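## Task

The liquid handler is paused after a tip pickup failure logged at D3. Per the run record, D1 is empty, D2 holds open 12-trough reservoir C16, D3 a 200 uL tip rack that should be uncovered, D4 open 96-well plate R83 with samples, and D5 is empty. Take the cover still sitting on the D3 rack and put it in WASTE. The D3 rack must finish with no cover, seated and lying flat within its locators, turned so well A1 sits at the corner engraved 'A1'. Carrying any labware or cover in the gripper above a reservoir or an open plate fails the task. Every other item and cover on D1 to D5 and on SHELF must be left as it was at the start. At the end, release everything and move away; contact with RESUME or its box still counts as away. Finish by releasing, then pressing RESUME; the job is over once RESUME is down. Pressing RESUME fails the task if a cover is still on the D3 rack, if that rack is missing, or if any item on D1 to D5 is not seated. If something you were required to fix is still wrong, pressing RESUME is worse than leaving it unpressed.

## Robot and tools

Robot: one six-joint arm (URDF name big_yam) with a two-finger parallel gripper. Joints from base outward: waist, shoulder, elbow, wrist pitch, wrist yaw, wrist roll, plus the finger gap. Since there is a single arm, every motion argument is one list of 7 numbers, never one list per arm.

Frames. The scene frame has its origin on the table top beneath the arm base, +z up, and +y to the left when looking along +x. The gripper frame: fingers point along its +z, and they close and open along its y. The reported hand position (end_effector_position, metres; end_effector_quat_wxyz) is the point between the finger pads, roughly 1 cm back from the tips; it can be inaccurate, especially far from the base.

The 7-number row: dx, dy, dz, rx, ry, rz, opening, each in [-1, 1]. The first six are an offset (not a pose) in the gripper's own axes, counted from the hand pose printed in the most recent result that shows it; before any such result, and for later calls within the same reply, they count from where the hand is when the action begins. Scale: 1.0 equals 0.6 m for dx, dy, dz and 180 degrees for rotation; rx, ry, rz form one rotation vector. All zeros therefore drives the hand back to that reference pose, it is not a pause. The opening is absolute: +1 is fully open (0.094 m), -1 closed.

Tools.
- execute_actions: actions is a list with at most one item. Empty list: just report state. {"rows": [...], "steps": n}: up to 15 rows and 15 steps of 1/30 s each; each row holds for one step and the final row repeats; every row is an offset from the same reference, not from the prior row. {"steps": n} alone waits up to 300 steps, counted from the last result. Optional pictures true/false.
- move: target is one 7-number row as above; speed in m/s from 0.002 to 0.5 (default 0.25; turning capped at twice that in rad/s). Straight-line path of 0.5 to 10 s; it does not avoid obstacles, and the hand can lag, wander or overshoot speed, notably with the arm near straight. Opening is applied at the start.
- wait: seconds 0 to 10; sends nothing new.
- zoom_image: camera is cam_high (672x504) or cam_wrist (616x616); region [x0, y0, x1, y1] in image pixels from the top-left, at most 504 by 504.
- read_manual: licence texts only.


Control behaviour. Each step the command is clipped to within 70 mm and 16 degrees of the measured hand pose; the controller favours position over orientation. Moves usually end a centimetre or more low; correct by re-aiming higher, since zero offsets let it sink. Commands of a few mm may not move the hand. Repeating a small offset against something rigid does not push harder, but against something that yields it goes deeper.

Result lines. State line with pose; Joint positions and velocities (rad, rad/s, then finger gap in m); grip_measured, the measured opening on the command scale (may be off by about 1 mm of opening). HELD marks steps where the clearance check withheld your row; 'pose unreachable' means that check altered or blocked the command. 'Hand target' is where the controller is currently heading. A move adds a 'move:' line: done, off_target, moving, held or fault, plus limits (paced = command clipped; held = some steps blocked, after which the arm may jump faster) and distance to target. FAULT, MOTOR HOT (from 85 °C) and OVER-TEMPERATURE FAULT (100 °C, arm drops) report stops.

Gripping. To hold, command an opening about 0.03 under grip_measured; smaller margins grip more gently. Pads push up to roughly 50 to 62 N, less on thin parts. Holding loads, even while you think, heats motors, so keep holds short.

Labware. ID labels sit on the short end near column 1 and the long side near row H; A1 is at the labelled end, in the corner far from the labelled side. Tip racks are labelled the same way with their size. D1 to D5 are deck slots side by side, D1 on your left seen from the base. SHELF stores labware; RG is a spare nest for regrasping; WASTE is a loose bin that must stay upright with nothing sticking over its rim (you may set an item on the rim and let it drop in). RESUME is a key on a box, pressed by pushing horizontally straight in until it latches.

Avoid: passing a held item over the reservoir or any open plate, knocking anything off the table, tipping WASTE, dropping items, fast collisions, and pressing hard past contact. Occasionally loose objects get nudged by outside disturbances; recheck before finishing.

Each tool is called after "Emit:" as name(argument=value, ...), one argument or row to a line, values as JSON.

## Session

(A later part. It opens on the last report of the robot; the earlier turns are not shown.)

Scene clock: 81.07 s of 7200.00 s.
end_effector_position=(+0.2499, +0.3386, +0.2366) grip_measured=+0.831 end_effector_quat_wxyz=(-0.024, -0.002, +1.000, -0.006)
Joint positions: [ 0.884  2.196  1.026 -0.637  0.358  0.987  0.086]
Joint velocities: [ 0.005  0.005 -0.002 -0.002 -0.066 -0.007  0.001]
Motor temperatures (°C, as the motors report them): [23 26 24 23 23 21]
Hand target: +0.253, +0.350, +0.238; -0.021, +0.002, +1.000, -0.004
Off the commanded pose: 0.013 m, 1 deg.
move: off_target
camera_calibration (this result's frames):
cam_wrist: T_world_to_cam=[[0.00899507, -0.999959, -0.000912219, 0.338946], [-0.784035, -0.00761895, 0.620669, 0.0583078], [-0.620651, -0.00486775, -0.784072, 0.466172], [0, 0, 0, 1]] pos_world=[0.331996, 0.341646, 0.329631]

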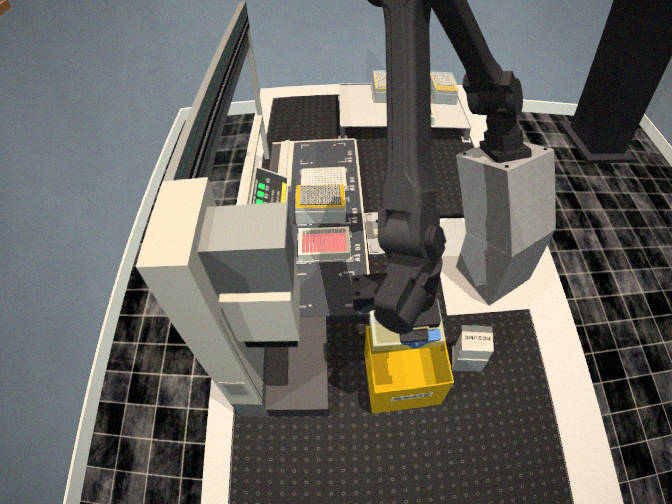

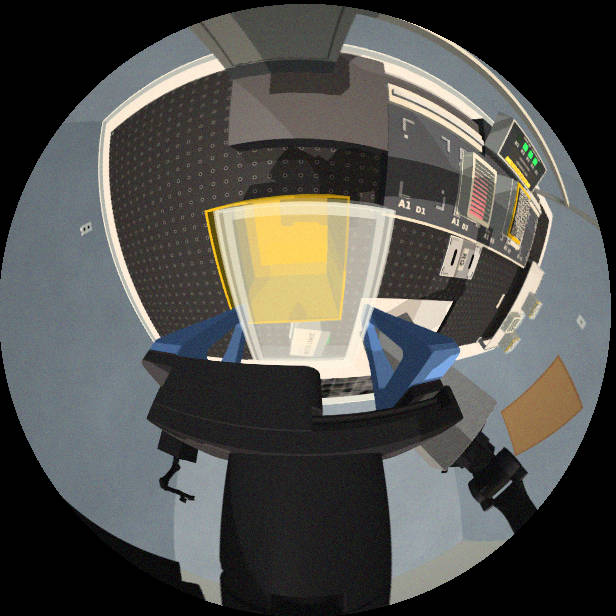

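Emit:
move(
  target=[-0.03,0.07,0.085,0,0,0,0.75],
  speed=0.05,
)

Emit:
zoom_image(
  camera="cam_high",
  region=[330, 280, 500, 420],
)

Scene clock: 85.80 s of 7200.00 s.
end_effector_position=(+0.2515, +0.3699, +0.1891) grip_measured=+0.831 end_effector_quat_wxyz=(-0.029, -0.008, +0.999, -0.015)
Joint positions: [ 0.878  2.359  1.137 -0.604  0.361  0.975  0.086]
Joint velocities: [-0.015  0.005 -0.012 -0.002  0.037 -0.095 -0.001]
Motor temperatures (°C, as the motors report them): [23 26 24 23 23 21]
Hand target: +0.266, +0.379, +0.185; -0.024, -0.002, +1.000, -0.006
Off the commanded pose: 0.018 m, 1 deg.
After step 90, 0.07 s passed at rest.
move: off_target
camera_calibration (this result's frames):
cam_wrist: T_world_to_cam=[[0.0227627, -0.999613, 0.0159807, 0.36345], [-0.777948, -0.00767076, 0.628281, 0.0863331], [-0.627916, -0.0267335, -0.777822, 0.438826], [0, 0, 0, 1]] pos_world=[0.334435, 0.375703, 0.281279]

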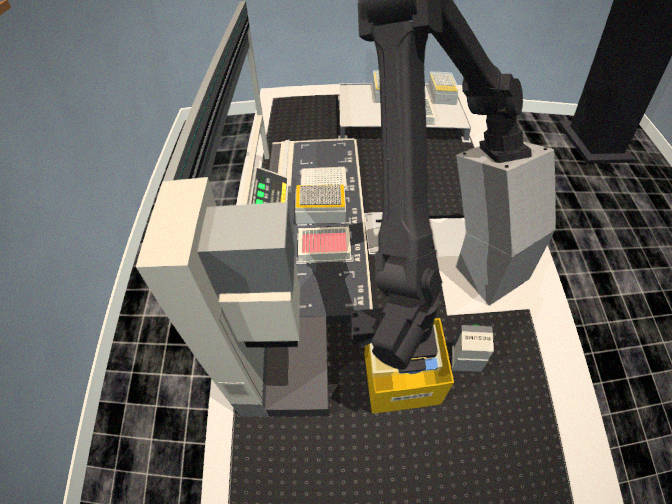

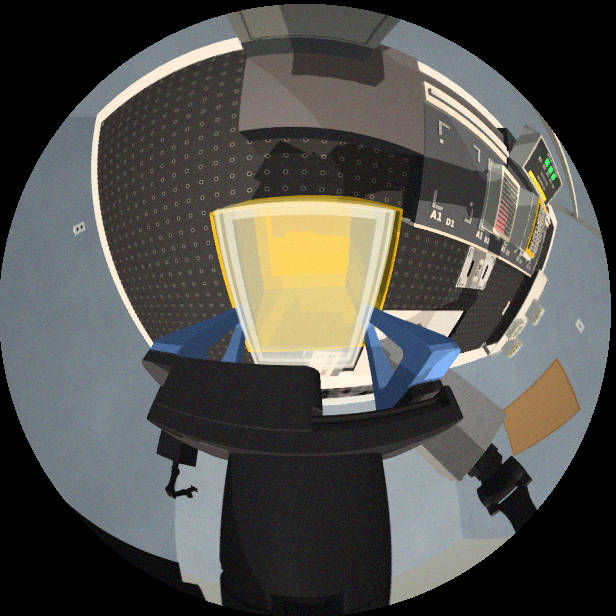

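Region (330, 280, 500, 420) of cam_high's 672x504 image, scaled by 2.965, with more detail than that image has; it fills the top 415 rows of this view, and the rest is white.

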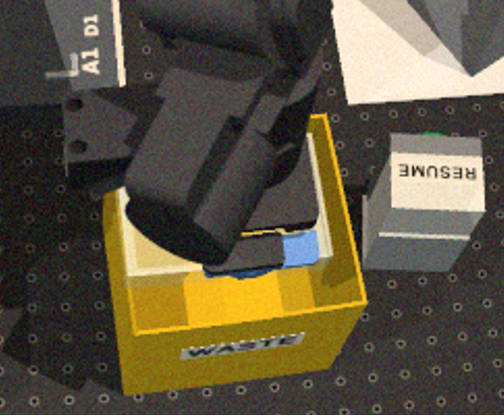

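Nudge +x a bit, lower, release.

Emit:
move(
  target=[-0.03,0,0.03,0,0,0,0.75],
  speed=0.03,
)

Emit:
move(
  target=[0,0,0,0,0,0,1],
)

Emit:
move(
  target=[0.03,-0.2,-0.2,0,0,0,1],
)

Emit:
move(
  target=[-0.05,-0.55,0,0,0,0,1],
)

Emit:
zoom_image(
  camera="cam_wrist",
  region=[200, 60, 420, 240],
)

Scene clock: 90.80 s of 7200.00 s.
end_effector_position=(+0.2564, +0.3606, +0.1761) grip_measured=+0.831 end_effector_quat_wxyz=(-0.033, -0.013, +0.999, -0.023)
Joint positions: [ 0.848  2.378  1.137 -0.593  0.371  0.941  0.086]
Joint velocities: [-0.005  0.005  0.002 -0.007 -0.007  0.022 -0.   ]
Motor temperatures (°C, as the motors report them): [23 26 25 23 23 21]
Hand target: +0.269, +0.369, +0.171; -0.028, -0.008, +0.999, -0.015
Off the commanded pose: 0.016 m, 1 deg.
After step 90, 0.87 s passed at rest.
move: off_target
camera_calibration (this result's frames):
cam_wrist: T_world_to_cam=[[0.03316, -0.998971, 0.0309365, 0.348738], [-0.772386, -0.00596993, 0.635126, 0.0950125], [-0.634288, -0.0449557, -0.771789, 0.438598], [0, 0, 0, 1]] pos_world=[0.34002, 0.368664, 0.267372]

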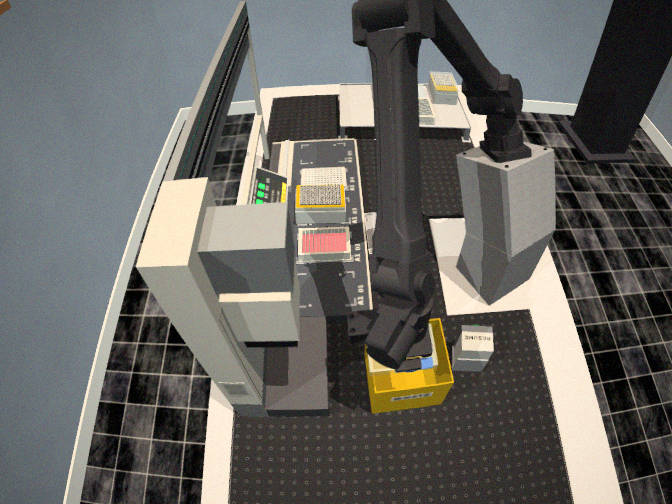

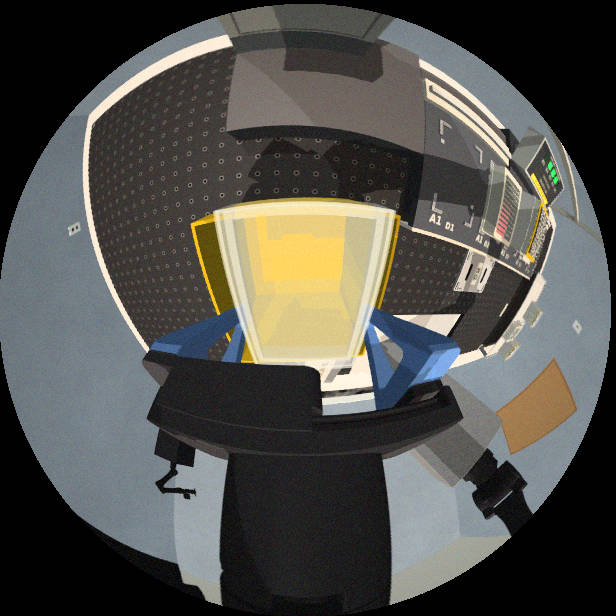

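Scene clock: 91.30 s of 7200.00 s.
end_effector_position=(+0.2564, +0.3606, +0.1761) grip_measured=+1.000 end_effector_quat_wxyz=(-0.033, -0.013, +0.999, -0.023)
Joint positions: [ 0.848  2.378  1.137 -0.593  0.371  0.941  0.094]
Joint velocities: [ 0.005  0.005 -0.007 -0.022  0.007 -0.007  0.   ]
Motor temperatures (°C, as the motors report them): [23 26 25 23 23 21]
Hand target: +0.256, +0.361, +0.176; -0.033, -0.013, +0.999, -0.023
Off the commanded pose: 0.000 m, 0 deg.
move: done
camera_calibration (this result's frames):
cam_wrist: T_world_to_cam=[[0.03316, -0.998971, 0.0309365, 0.348738], [-0.772386, -0.00596993, 0.635126, 0.0950125], [-0.634288, -0.0449557, -0.771789, 0.438598], [0, 0, 0, 1]] pos_world=[0.34002, 0.368664, 0.267372]

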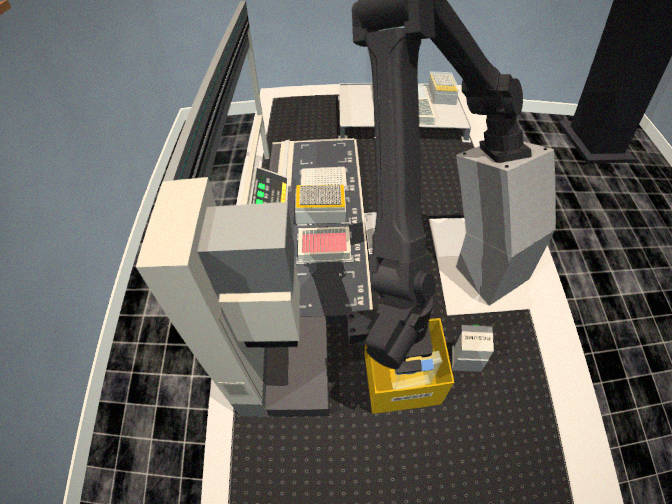

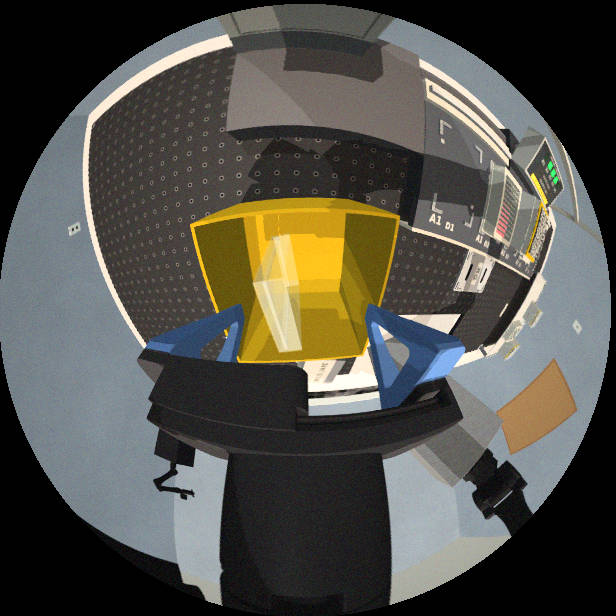

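Scene clock: 92.40 s of 7200.00 s.
end_effector_position=(+0.2508, +0.2552, +0.3085) grip_measured=+1.000 end_effector_quat_wxyz=(-0.024, -0.010, +1.000, -0.012)
Joint positions: [ 0.843  1.885  0.85  -0.769  0.374  0.933  0.094]
Joint velocities: [ 0.005 -0.005 -0.012 -0.007 -0.007  0.007  0.   ]
Motor temperatures (°C, as the motors report them): [23 26 25 23 23 21]
Hand target: +0.249, +0.246, +0.304; -0.033, -0.013, +0.999, -0.022
Off the commanded pose: 0.011 m, 2 deg.
move: off_target
camera_calibration (this result's frames):
cam_wrist: T_world_to_cam=[[0.0256641, -0.999608, 0.0111507, 0.2477], [-0.783774, -0.0131965, 0.620906, 0.0150932], [-0.620516, -0.0246746, -0.783806, 0.527628], [0, 0, 0, 1]] pos_world=[0.332874, 0.260822, 0.401424]

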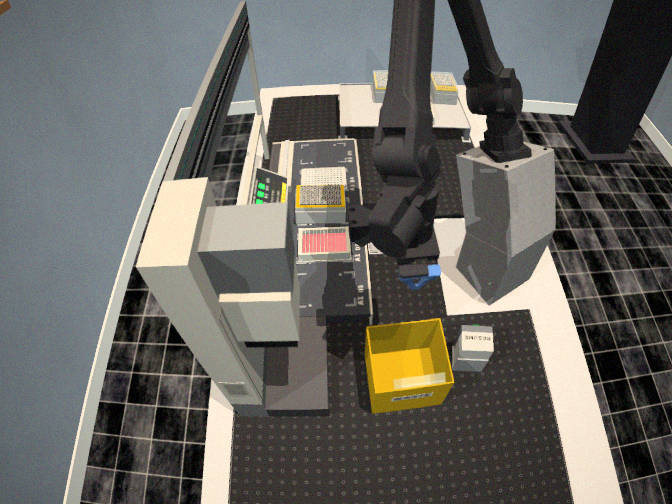

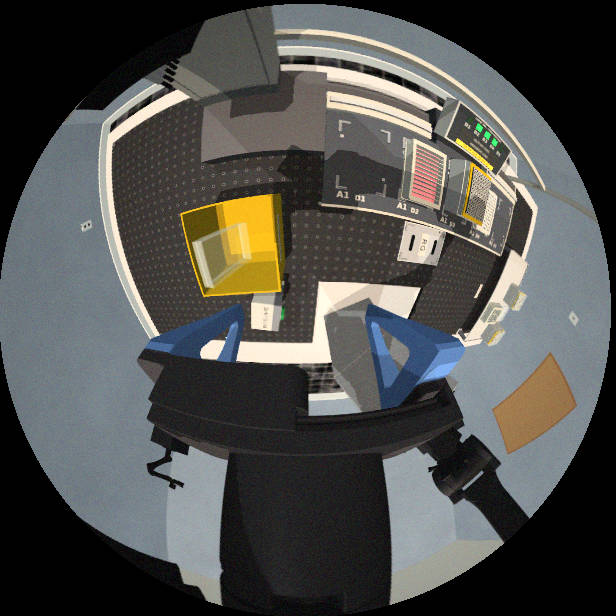

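Scene clock: 94.40 s of 7200.00 s.
end_effector_position=(+0.2911, -0.0744, +0.3155) grip_measured=+1.000 end_effector_quat_wxyz=(-0.019, -0.006, +1.000, -0.012)
Joint positions: [-0.067  1.186  0.545 -0.747  0.404 -0.054  0.094]
Joint velocities: [-0.005  0.015 -0.007  0.002  0.007  0.022  0.   ]
Motor temperatures (°C, as the motors report them): [23 26 25 23 23 21]
Hand target: +0.292, -0.077, +0.318; -0.018, -0.010, +1.000, -0.012
Off the commanded pose: 0.004 m, 1 deg.
move: done
camera_calibration (this result's frames):
cam_wrist: T_world_to_cam=[[0.017817, -0.999779, 0.0111762, -0.0806598], [-0.790194, -0.00723155, 0.612814, 0.0428534], [-0.612598, -0.0197499, -0.790148, 0.550027], [0, 0, 0, 1]] pos_world=[0.372245, -0.0694691, 0.409243]

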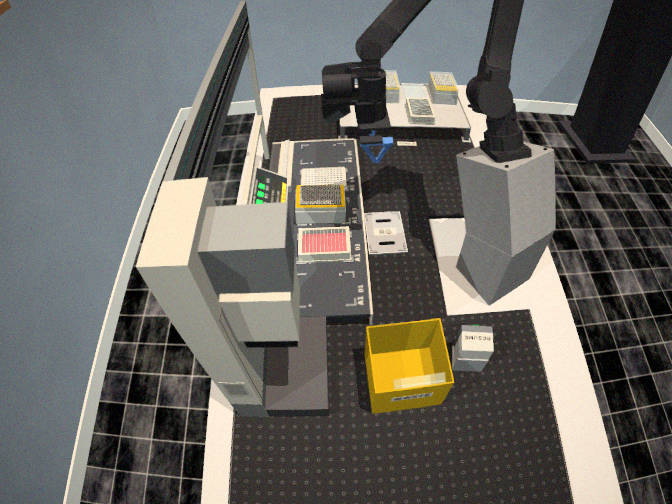

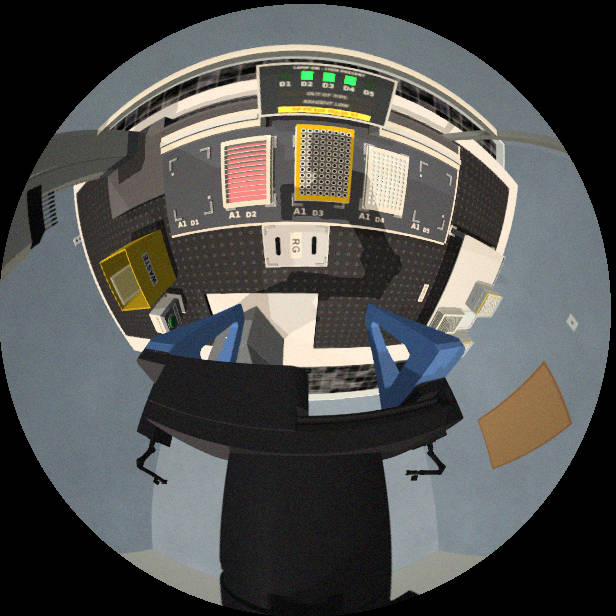

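Region (200, 60, 420, 240) of cam_wrist's 616x616 image, scaled by 2.291, with more detail than that image has; it fills the top 412 rows of this view, and the rest is white.

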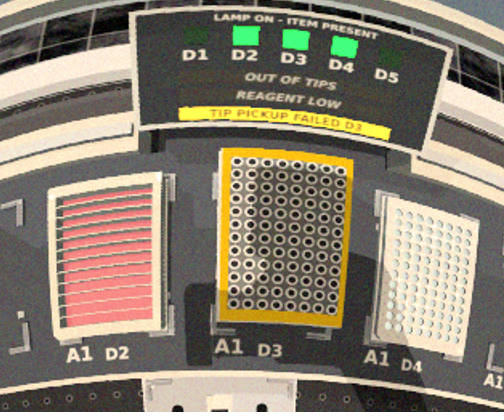

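Emit:
move(
  target=[0,-0.2,0.15,0,0,0,1],
)

Emit:
zoom_image(
  camera="cam_wrist",
  region=[150, 80, 390, 260],
)

Emit:
zoom_image(
  camera="cam_high",
  region=[280, 150, 380, 250],
)

Scene clock: 101.77 s of 7200.00 s.
end_effector_position=(+0.2781, -0.1897, +0.2291) grip_measured=+1.000 end_effector_quat_wxyz=(-0.027, -0.005, +1.000, -0.008)
Joint positions: [-0.552  1.374  0.565 -0.431  0.274 -0.542  0.094]
Joint velocities: [-0.005 -0.015 -0.007 -0.007 -0.007 -0.051  0.   ]
Motor temperatures (°C, as the motors report them): [23 26 25 23 23 21]
Hand target: +0.291, -0.200, +0.230; -0.016, -0.006, +1.000, -0.015
Off the commanded pose: 0.013 m, 1 deg.
After step 90, 3.13 s passed at rest.
move: off_target
camera_calibration (this result's frames):
cam_wrist: T_world_to_cam=[[0.0152478, -0.999881, 0.00234205, -0.19199], [-0.779513, -0.0104203, 0.626299, 0.0780493], [-0.626201, -0.0113753, -0.779579, 0.474497], [0, 0, 0, 1]] pos_world=[0.360898, -0.185756, 0.321475]

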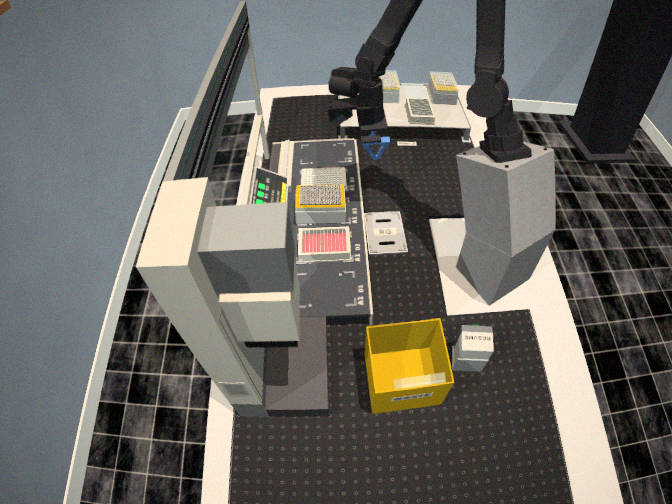

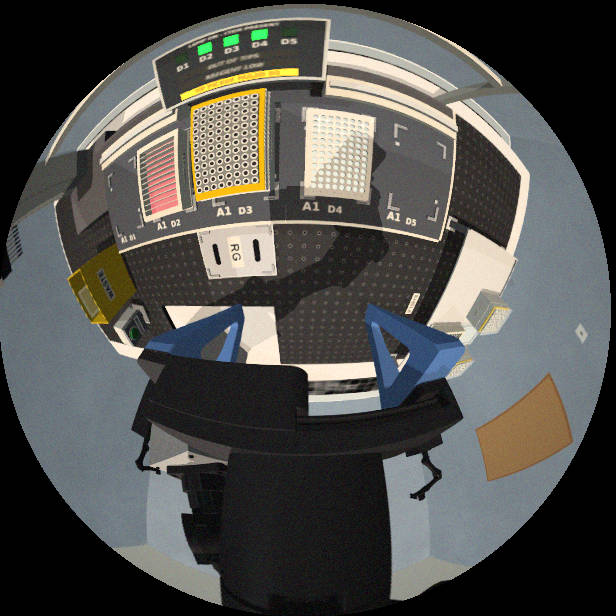

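Region (150, 80, 390, 260) of cam_wrist's 616x616 image, scaled by 2.100, with more detail than that image has; it fills the top 378 rows of this view, and the rest is white.

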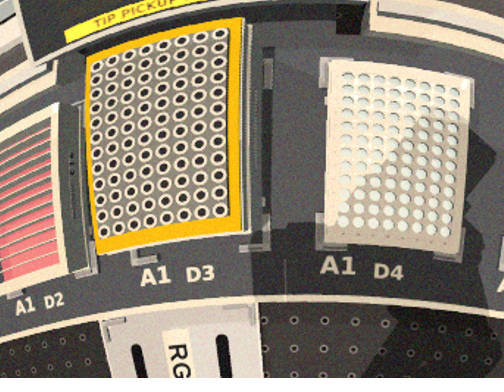

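Region (280, 150, 380, 250) of cam_high's 672x504 image, scaled by 5.040, with more detail than that image has.

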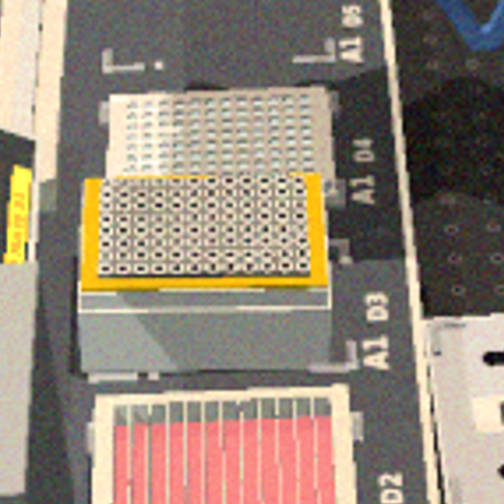

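Emit:
move(
  target=[-0.235,0.135,0.09,-0.005,-0.017,0.003,1],
  speed=0.12,
)

Emit:
zoom_image(
  camera="cam_high",
  region=[280, 150, 380, 250],
)

Scene clock: 109.50 s of 7200.00 s.
end_effector_position=(+0.4019, -0.1085, +0.1662) grip_measured=+1.000 end_effector_quat_wxyz=(-0.012, -0.005, +1.000, +0.004)
Joint positions: [-0.28   1.771  0.825 -0.353  0.321 -0.278  0.094]
Joint velocities: [-0.005 -0.015 -0.027  0.002 -0.007  0.037  0.   ]
Motor temperatures (°C, as the motors report them): [23 26 25 23 23 21]
Hand target: +0.414, -0.107, +0.165; -0.002, -0.000, +1.000, +0.001
Off the commanded pose: 0.013 m, 1 deg.
After step 90, 2.93 s passed at rest.
move: off_target
camera_calibration (this result's frames):
cam_wrist: T_world_to_cam=[[0.0159604, -0.999658, -0.0206986, -0.108972], [-0.798933, -0.0251975, 0.600892, 0.225211], [-0.601209, 0.00694627, -0.799062, 0.499071], [0, 0, 0, 1]] pos_world=[0.481714, -0.106727, 0.261205]

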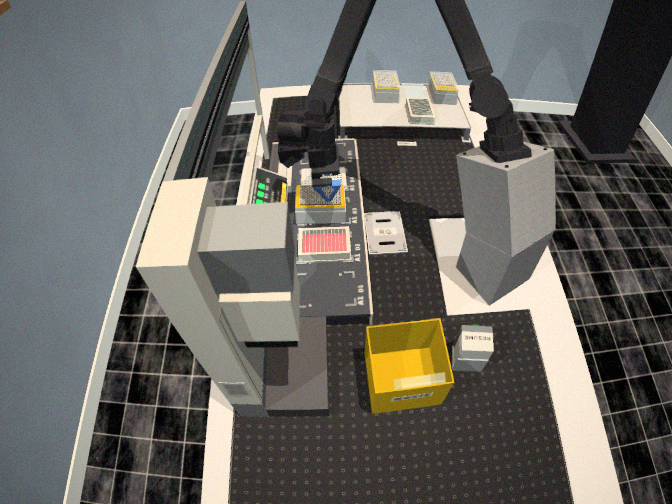

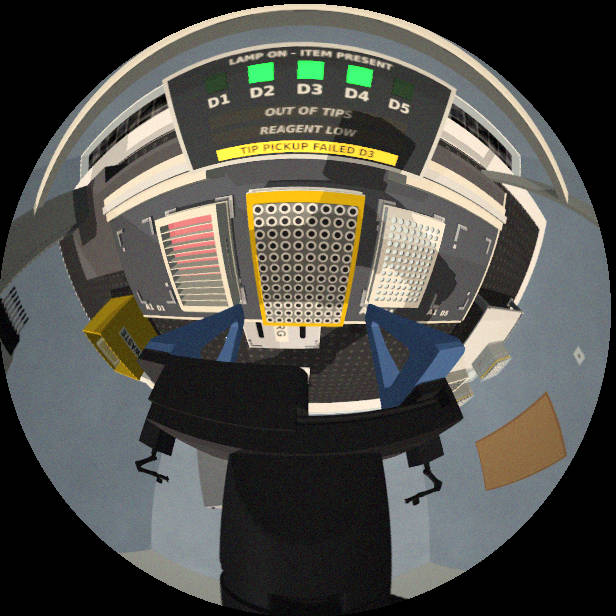

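Region (280, 150, 380, 250) of cam_high's 672x504 image, scaled by 5.040, with more detail than that image has.

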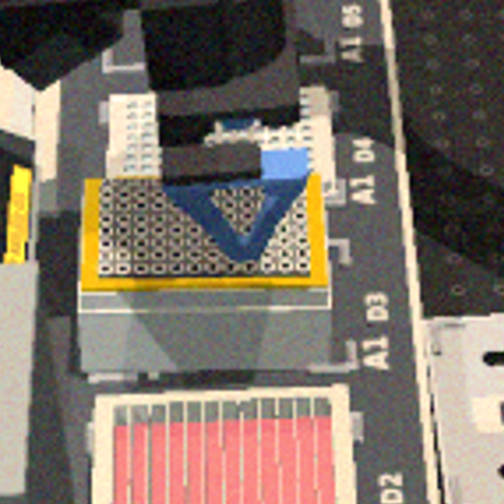

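Emit:
move(
  target=[-0.03,0.003,0.115,-0.003,-0.008,0,1],
  speed=0.03,
)

Emit:
zoom_image(
  camera="cam_high",
  region=[280, 150, 380, 250],
)

Scene clock: 116.50 s of 7200.00 s.
end_effector_position=(+0.4260, -0.1107, +0.1289) grip_measured=+1.000 end_effector_quat_wxyz=(+0.017, +0.003, +1.000, -0.001)
Joint positions: [-0.3    1.885  0.875 -0.222  0.309 -0.301  0.094]
Joint velocities: [-0.015  0.005  0.002 -0.002 -0.051 -0.037  0.   ]
Motor temperatures (°C, as the motors report them): [23 26 25 23 23 21]
Hand target: +0.416, -0.107, +0.099; +0.001, -0.005, +1.000, +0.009
Off the commanded pose: 0.033 m, 2 deg.
After step 90, 1.40 s passed at rest.
move: off_target
camera_calibration (this result's frames):
cam_wrist: T_world_to_cam=[[0.000957616, -0.999949, -0.0100879, -0.107372], [-0.831915, -0.00639441, 0.554866, 0.28878], [-0.554902, 0.00786092, -0.831878, 0.468399], [0, 0, 0, 1]] pos_world=[0.500259, -0.109202, 0.228333]

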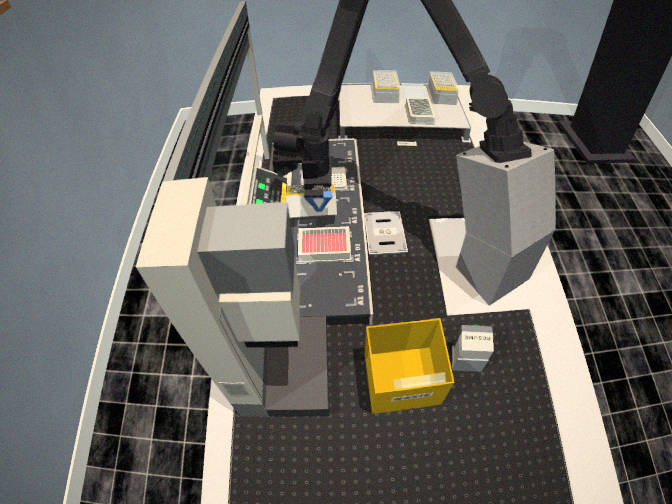

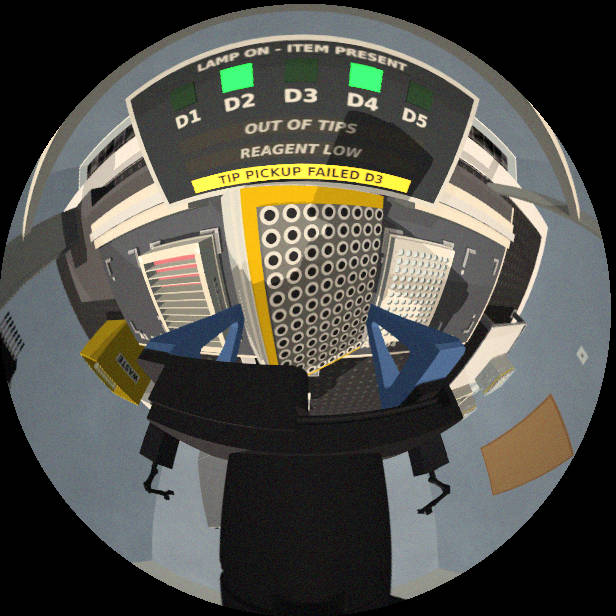

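Region (280, 150, 380, 250) of cam_high's 672x504 image, scaled by 5.040, with more detail than that image has.

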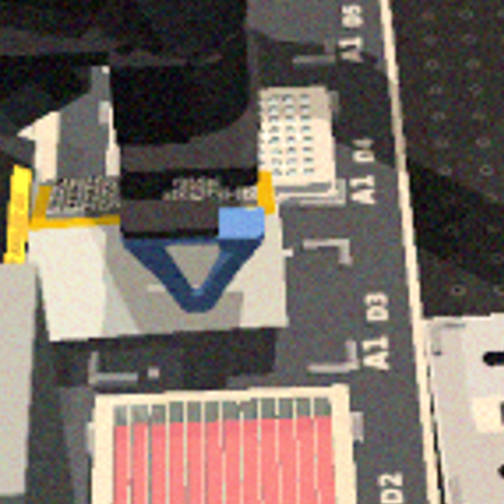

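Emit:
move(
  target=[0.02,0,-0.12,0.0,0.011,0,1],
  speed=0.02,
)

Emit:
zoom_image(
  camera="cam_high",
  region=[260, 130, 380, 250],
)

Scene clock: 123.10 s of 7200.00 s.
end_effector_position=(+0.4127, -0.1148, +0.1940) grip_measured=+1.000 end_effector_quat_wxyz=(-0.002, +0.004, +1.000, -0.002)
Joint positions: [-0.263  1.701  0.836 -0.417  0.332 -0.249  0.094]
Joint velocities: [-0.005  0.005  0.002 -0.017 -0.037  0.007  0.   ]
Motor temperatures (°C, as the motors report them): [23 26 24 23 23 21]
Hand target: +0.411, -0.110, +0.201; -0.001, +0.003, +1.000, -0.001
Off the commanded pose: 0.008 m, 0 deg.
move: done
camera_calibration (this result's frames):
cam_wrist: T_world_to_cam=[[-0.00273382, -0.999956, -0.00901052, -0.109435], [-0.810328, -0.00306473, 0.585969, 0.227089], [-0.585971, 0.00890341, -0.810283, 0.523989], [0, 0, 0, 1]] pos_world=[0.49076, -0.113399, 0.290526]

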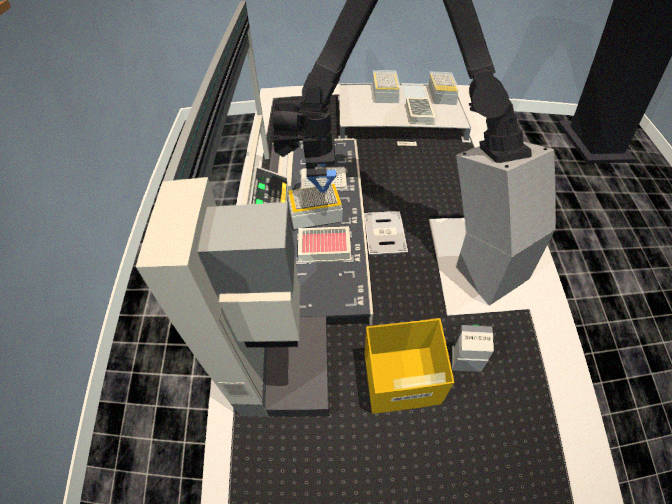

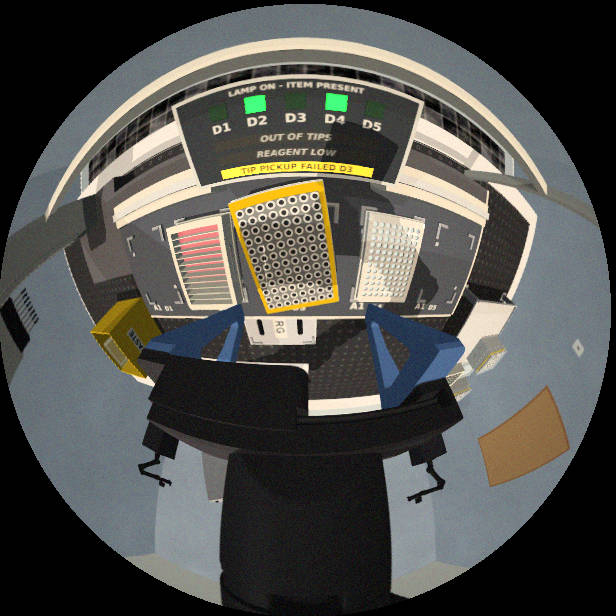

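Region (260, 130, 380, 250) of cam_high's 672x504 image, scaled by 4.200, with more detail than that image has.

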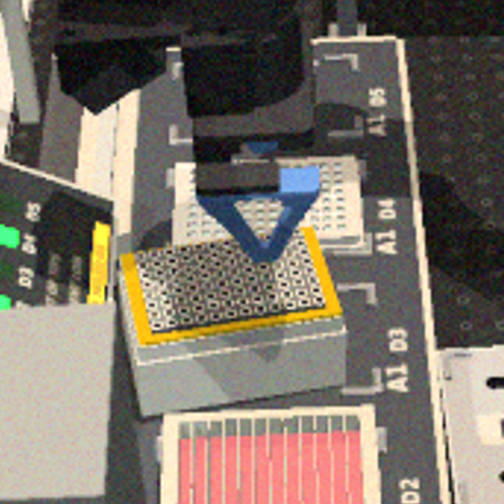

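Emit:
move(
  target=[-0.012,0.025,0.05,0,0,-0.072,1],
  speed=0.03,
)

Scene clock: 132.40 s of 7200.00 s.
end_effector_position=(+0.4068, -0.1037, +0.1662) grip_measured=+1.000 end_effector_quat_wxyz=(-0.012, -0.098, +0.995, +0.001)
Joint positions: [-0.263  1.781  0.836 -0.358  0.334 -0.448  0.094]
Joint velocities: [-0.005 -0.005  0.007  0.002 -0.037 -0.066  0.   ]
Motor temperatures (°C, as the motors report them): [23 26 24 23 23 21]
Hand target: +0.420, -0.100, +0.164; -0.002, -0.109, +0.994, -0.002
Off the commanded pose: 0.014 m, 2 deg.
After step 90, 2.30 s passed at rest.
move: off_target
camera_calibration (this result's frames):
cam_wrist: T_world_to_cam=[[0.201361, -0.979366, -0.0171913, -0.178156], [-0.780659, -0.171057, 0.601092, 0.206567], [-0.59163, -0.107616, -0.798995, 0.486203], [0, 0, 0, 1]] pos_world=[0.484784, -0.0868224, 0.261245]

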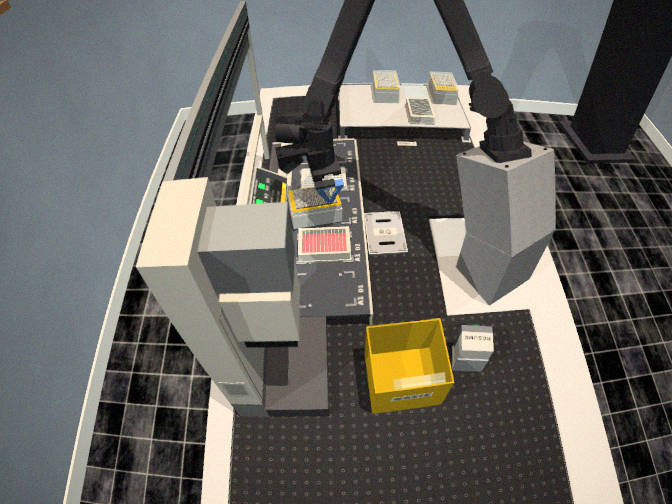

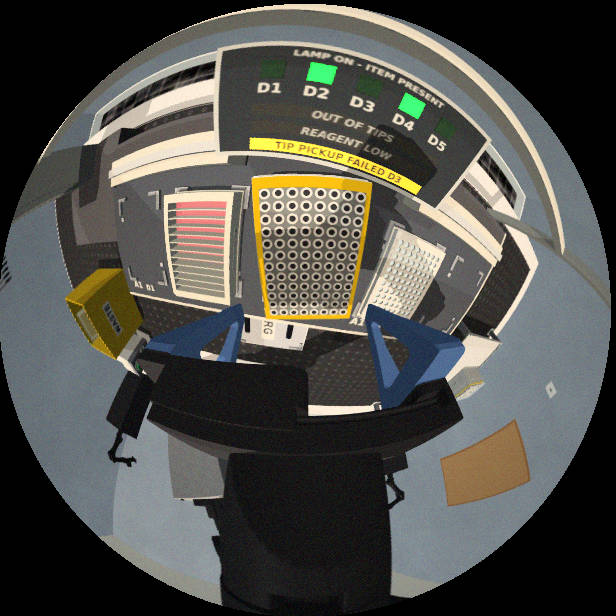

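Emit:
move(
  target=[-0.02,-0.006,0.035,-0.0,-0.008,0,1],
  speed=0.015,
)

Scene clock: 137.53 s of 7200.00 s.
end_effector_position=(+0.4075, -0.0964, +0.1512) grip_measured=+1.000 end_effector_quat_wxyz=(-0.006, -0.103, +0.995, +0.006)
Joint positions: [-0.264  1.824  0.836 -0.307  0.32  -0.46   0.094]
Joint velocities: [-0.005 -0.005  0.002 -0.002  0.007 -0.037  0.   ]
Motor temperatures (°C, as the motors report them): [23 26 24 23 23 21]
Hand target: +0.418, -0.105, +0.145; +0.001, -0.098, +0.995, +0.002
Off the commanded pose: 0.015 m, 1 deg.
After step 90, 0.27 s passed at rest.
move: off_target
camera_calibration (this result's frames):
cam_wrist: T_world_to_cam=[[0.210424, -0.977258, -0.0262396, -0.173523], [-0.785419, -0.184977, 0.590678, 0.219609], [-0.582098, -0.103684, -0.806481, 0.473073], [0, 0, 0, 1]] pos_world=[0.484374, -0.079904, 0.247253]

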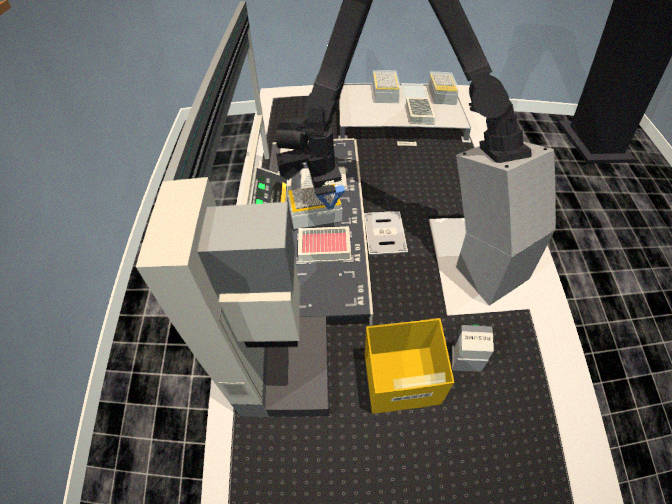

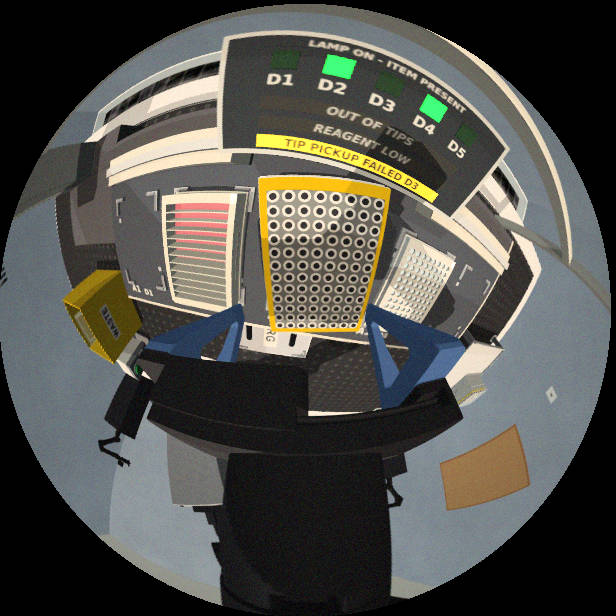

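Emit:
move(
  target=[-0.03,-0.03,-0.003,0,0,0,1],
  speed=0.015,
)

Scene clock: 142.53 s of 7200.00 s.
end_effector_position=(+0.4225, -0.1017, +0.1559) grip_measured=+1.000 end_effector_quat_wxyz=(-0.005, -0.105, +0.994, +0.007)
Joint positions: [-0.264  1.824  0.878 -0.347  0.318 -0.465  0.094]
Joint velocities: [ 0.015 -0.005  0.012 -0.002 -0.022 -0.022  0.   ]
Motor temperatures (°C, as the motors report them): [23 26 24 23 23 21]
Hand target: +0.429, -0.110, +0.153; -0.006, -0.103, +0.995, +0.006
Off the commanded pose: 0.011 m, 0 deg.
After step 90, 0.23 s passed at rest.
move: off_target
camera_calibration (this result's frames):
cam_wrist: T_world_to_cam=[[0.213959, -0.976465, -0.027156, -0.182986], [-0.786096, -0.188616, 0.588623, 0.22787], [-0.579892, -0.104594, -0.807951, 0.484243], [0, 0, 0, 1]] pos_world=[0.499088, -0.0850511, 0.252146]

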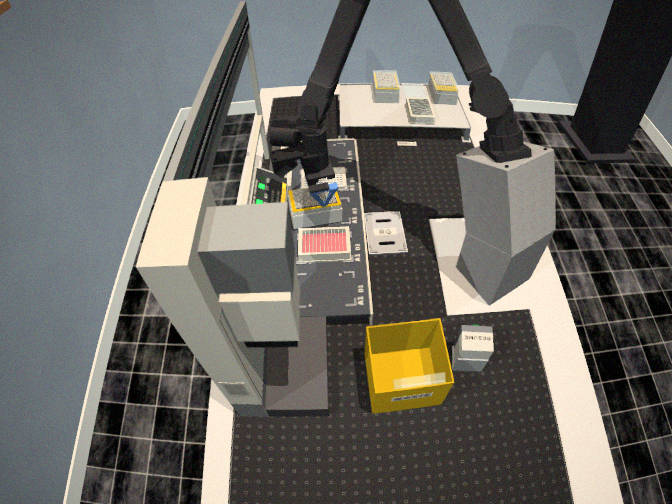

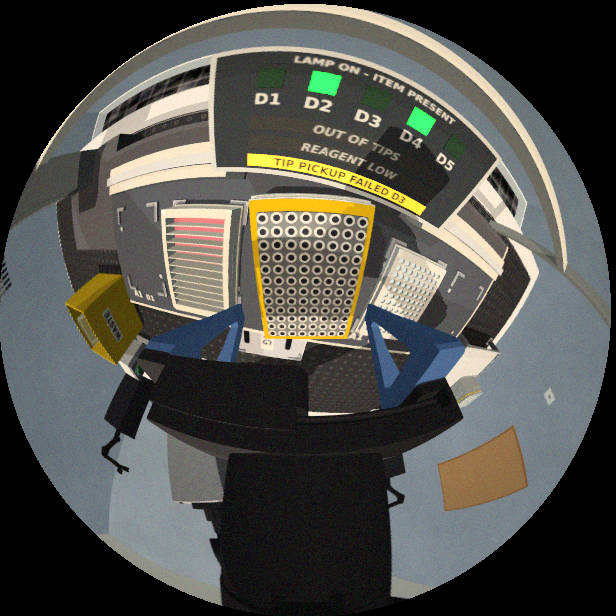

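Emit:
move(
  target=[0,0,0.055,0,0,0,1],
  speed=0.012,
)

Emit:
zoom_image(
  camera="cam_high",
  region=[260, 130, 380, 250],
)

Scene clock: 147.73 s of 7200.00 s.
end_effector_position=(+0.4223, -0.0982, +0.1380) grip_measured=+1.000 end_effector_quat_wxyz=(+0.000, -0.104, +0.995, +0.005)
Joint positions: [-0.27   1.872  0.878 -0.286  0.316 -0.474  0.094]
Joint velocities: [ 0.005 -0.024  0.002 -0.017  0.022  0.007  0.   ]
Motor temperatures (°C, as the motors report them): [23 26 24 23 23 21]
Hand target: +0.422, -0.102, +0.123; -0.005, -0.105, +0.994, +0.007
Off the commanded pose: 0.015 m, 1 deg.
move: off_target
camera_calibration (this result's frames):
cam_wrist: T_world_to_cam=[[0.213561, -0.976681, -0.0220217, -0.180648], [-0.792327, -0.186349, 0.580941, 0.242841], [-0.571498, -0.106618, -0.813648, 0.467073], [0, 0, 0, 1]] pos_world=[0.49792, -0.0813834, 0.234978]

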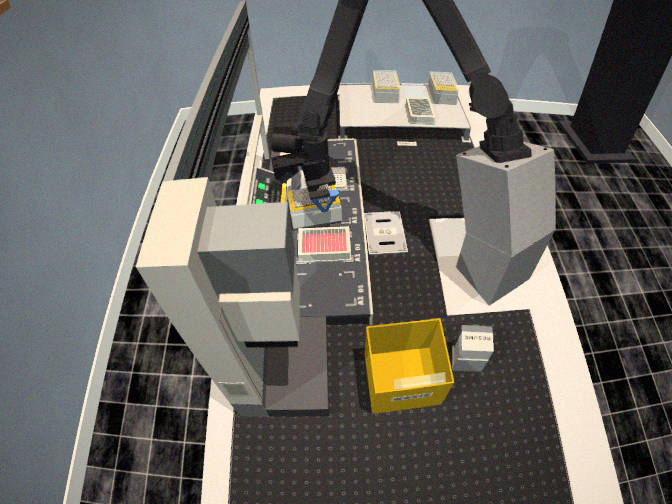

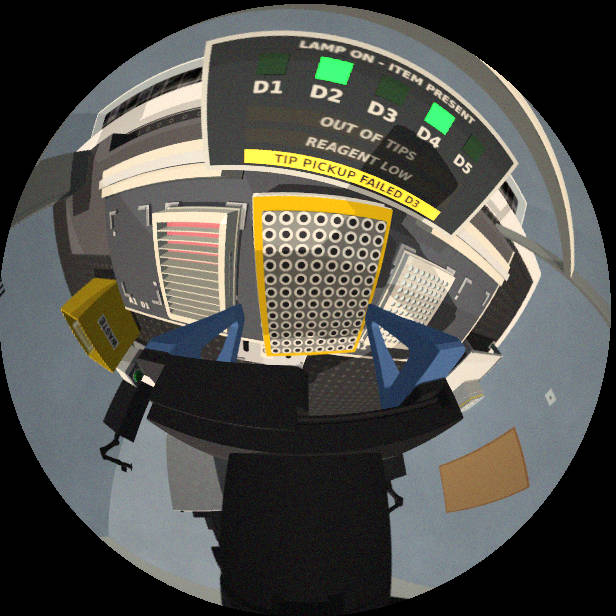

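Region (260, 130, 380, 250) of cam_high's 672x504 image, scaled by 4.200, with more detail than that image has.

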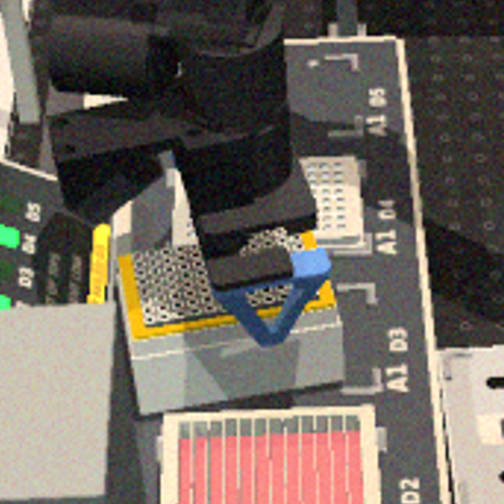

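Emit:
move(
  target=[0,-0.022,-0.006,0,0,0,1],
  speed=0.012,
)

Scene clock: 153.13 s of 7200.00 s.
end_effector_position=(+0.4217, -0.0989, +0.1387) grip_measured=+1.000 end_effector_quat_wxyz=(-0.000, -0.110, +0.994, +0.007)
Joint positions: [-0.273  1.869  0.878 -0.292  0.312 -0.486  0.094]
Joint velocities: [ 0.005 -0.005 -0.017 -0.017 -0.007 -0.066  0.   ]
Motor temperatures (°C, as the motors report them): [23 26 24 23 23 21]
Hand target: +0.425, -0.111, +0.142; +0.001, -0.105, +0.995, +0.004
Off the commanded pose: 0.013 m, 1 deg.
After step 90, 1.03 s passed at rest.
move: off_target
camera_calibration (this result's frames):
cam_wrist: T_world_to_cam=[[0.224239, -0.974162, -0.0269346, -0.184679], [-0.789001, -0.197701, 0.581714, 0.239121], [-0.572009, -0.109191, -0.812947, 0.467072], [0, 0, 0, 1]] pos_world=[0.497248, -0.0816323, 0.23563]

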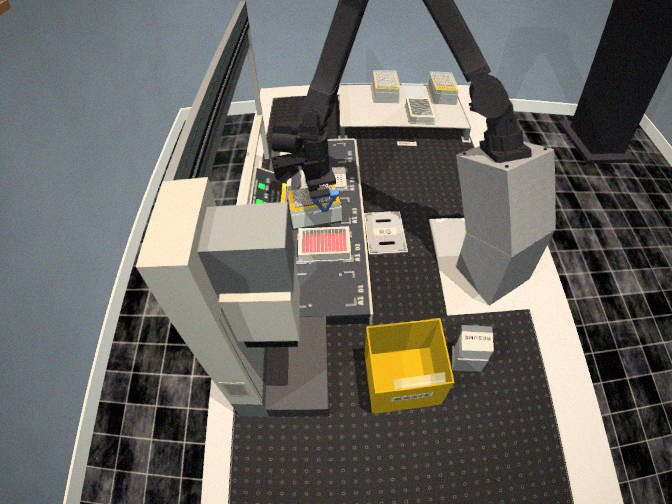

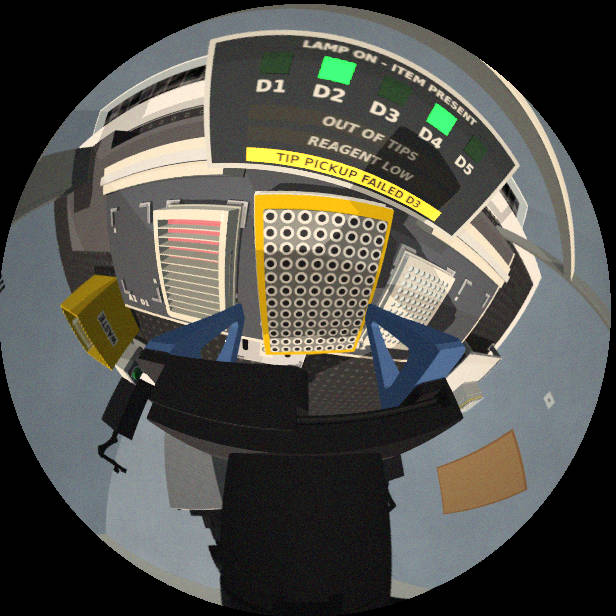

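Emit:
move(
  target=[0,-0.036,-0.006,0,0,0.004,1],
  speed=0.012,
)

Scene clock: 157.87 s of 7200.00 s.
end_effector_position=(+0.4169, -0.1084, +0.1371) grip_measured=+1.000 end_effector_quat_wxyz=(-0.007, -0.107, +0.994, +0.011)
Joint positions: [-0.298  1.865  0.881 -0.308  0.301 -0.501  0.094]
Joint velocities: [-0.015  0.015  0.007 -0.007 -0.037  0.037  0.   ]
Motor temperatures (°C, as the motors report them): [23 27 24 23 23 21]
Hand target: +0.426, -0.120, +0.143; -0.000, -0.104, +0.995, +0.007
Off the commanded pose: 0.016 m, 1 deg.
move: off_target
camera_calibration (this result's frames):
cam_wrist: T_world_to_cam=[[0.218339, -0.975157, -0.0373826, -0.189135], [-0.781438, -0.197654, 0.591851, 0.229843], [-0.584536, -0.100012, -0.80518, 0.467157], [0, 0, 0, 1]] pos_world=[0.493974, -0.0922856, 0.233043]

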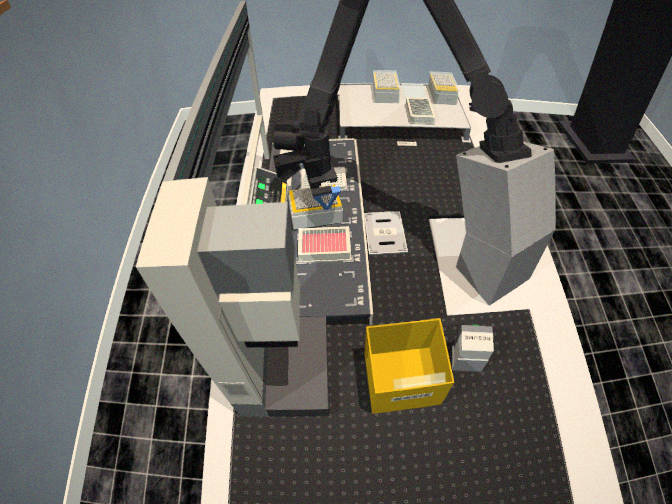

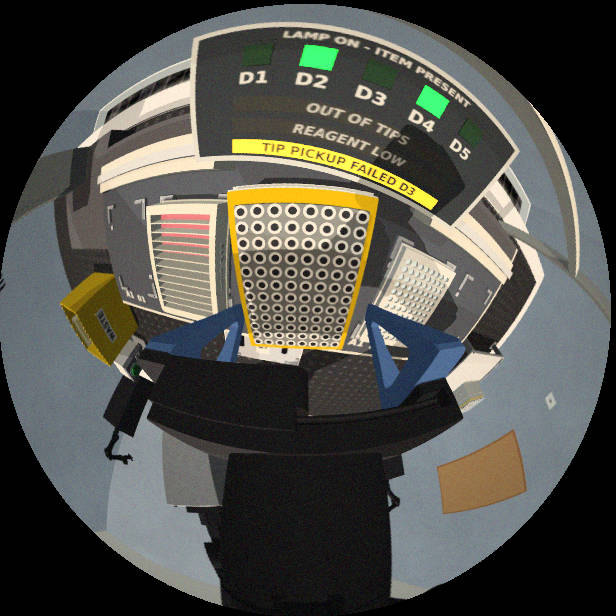

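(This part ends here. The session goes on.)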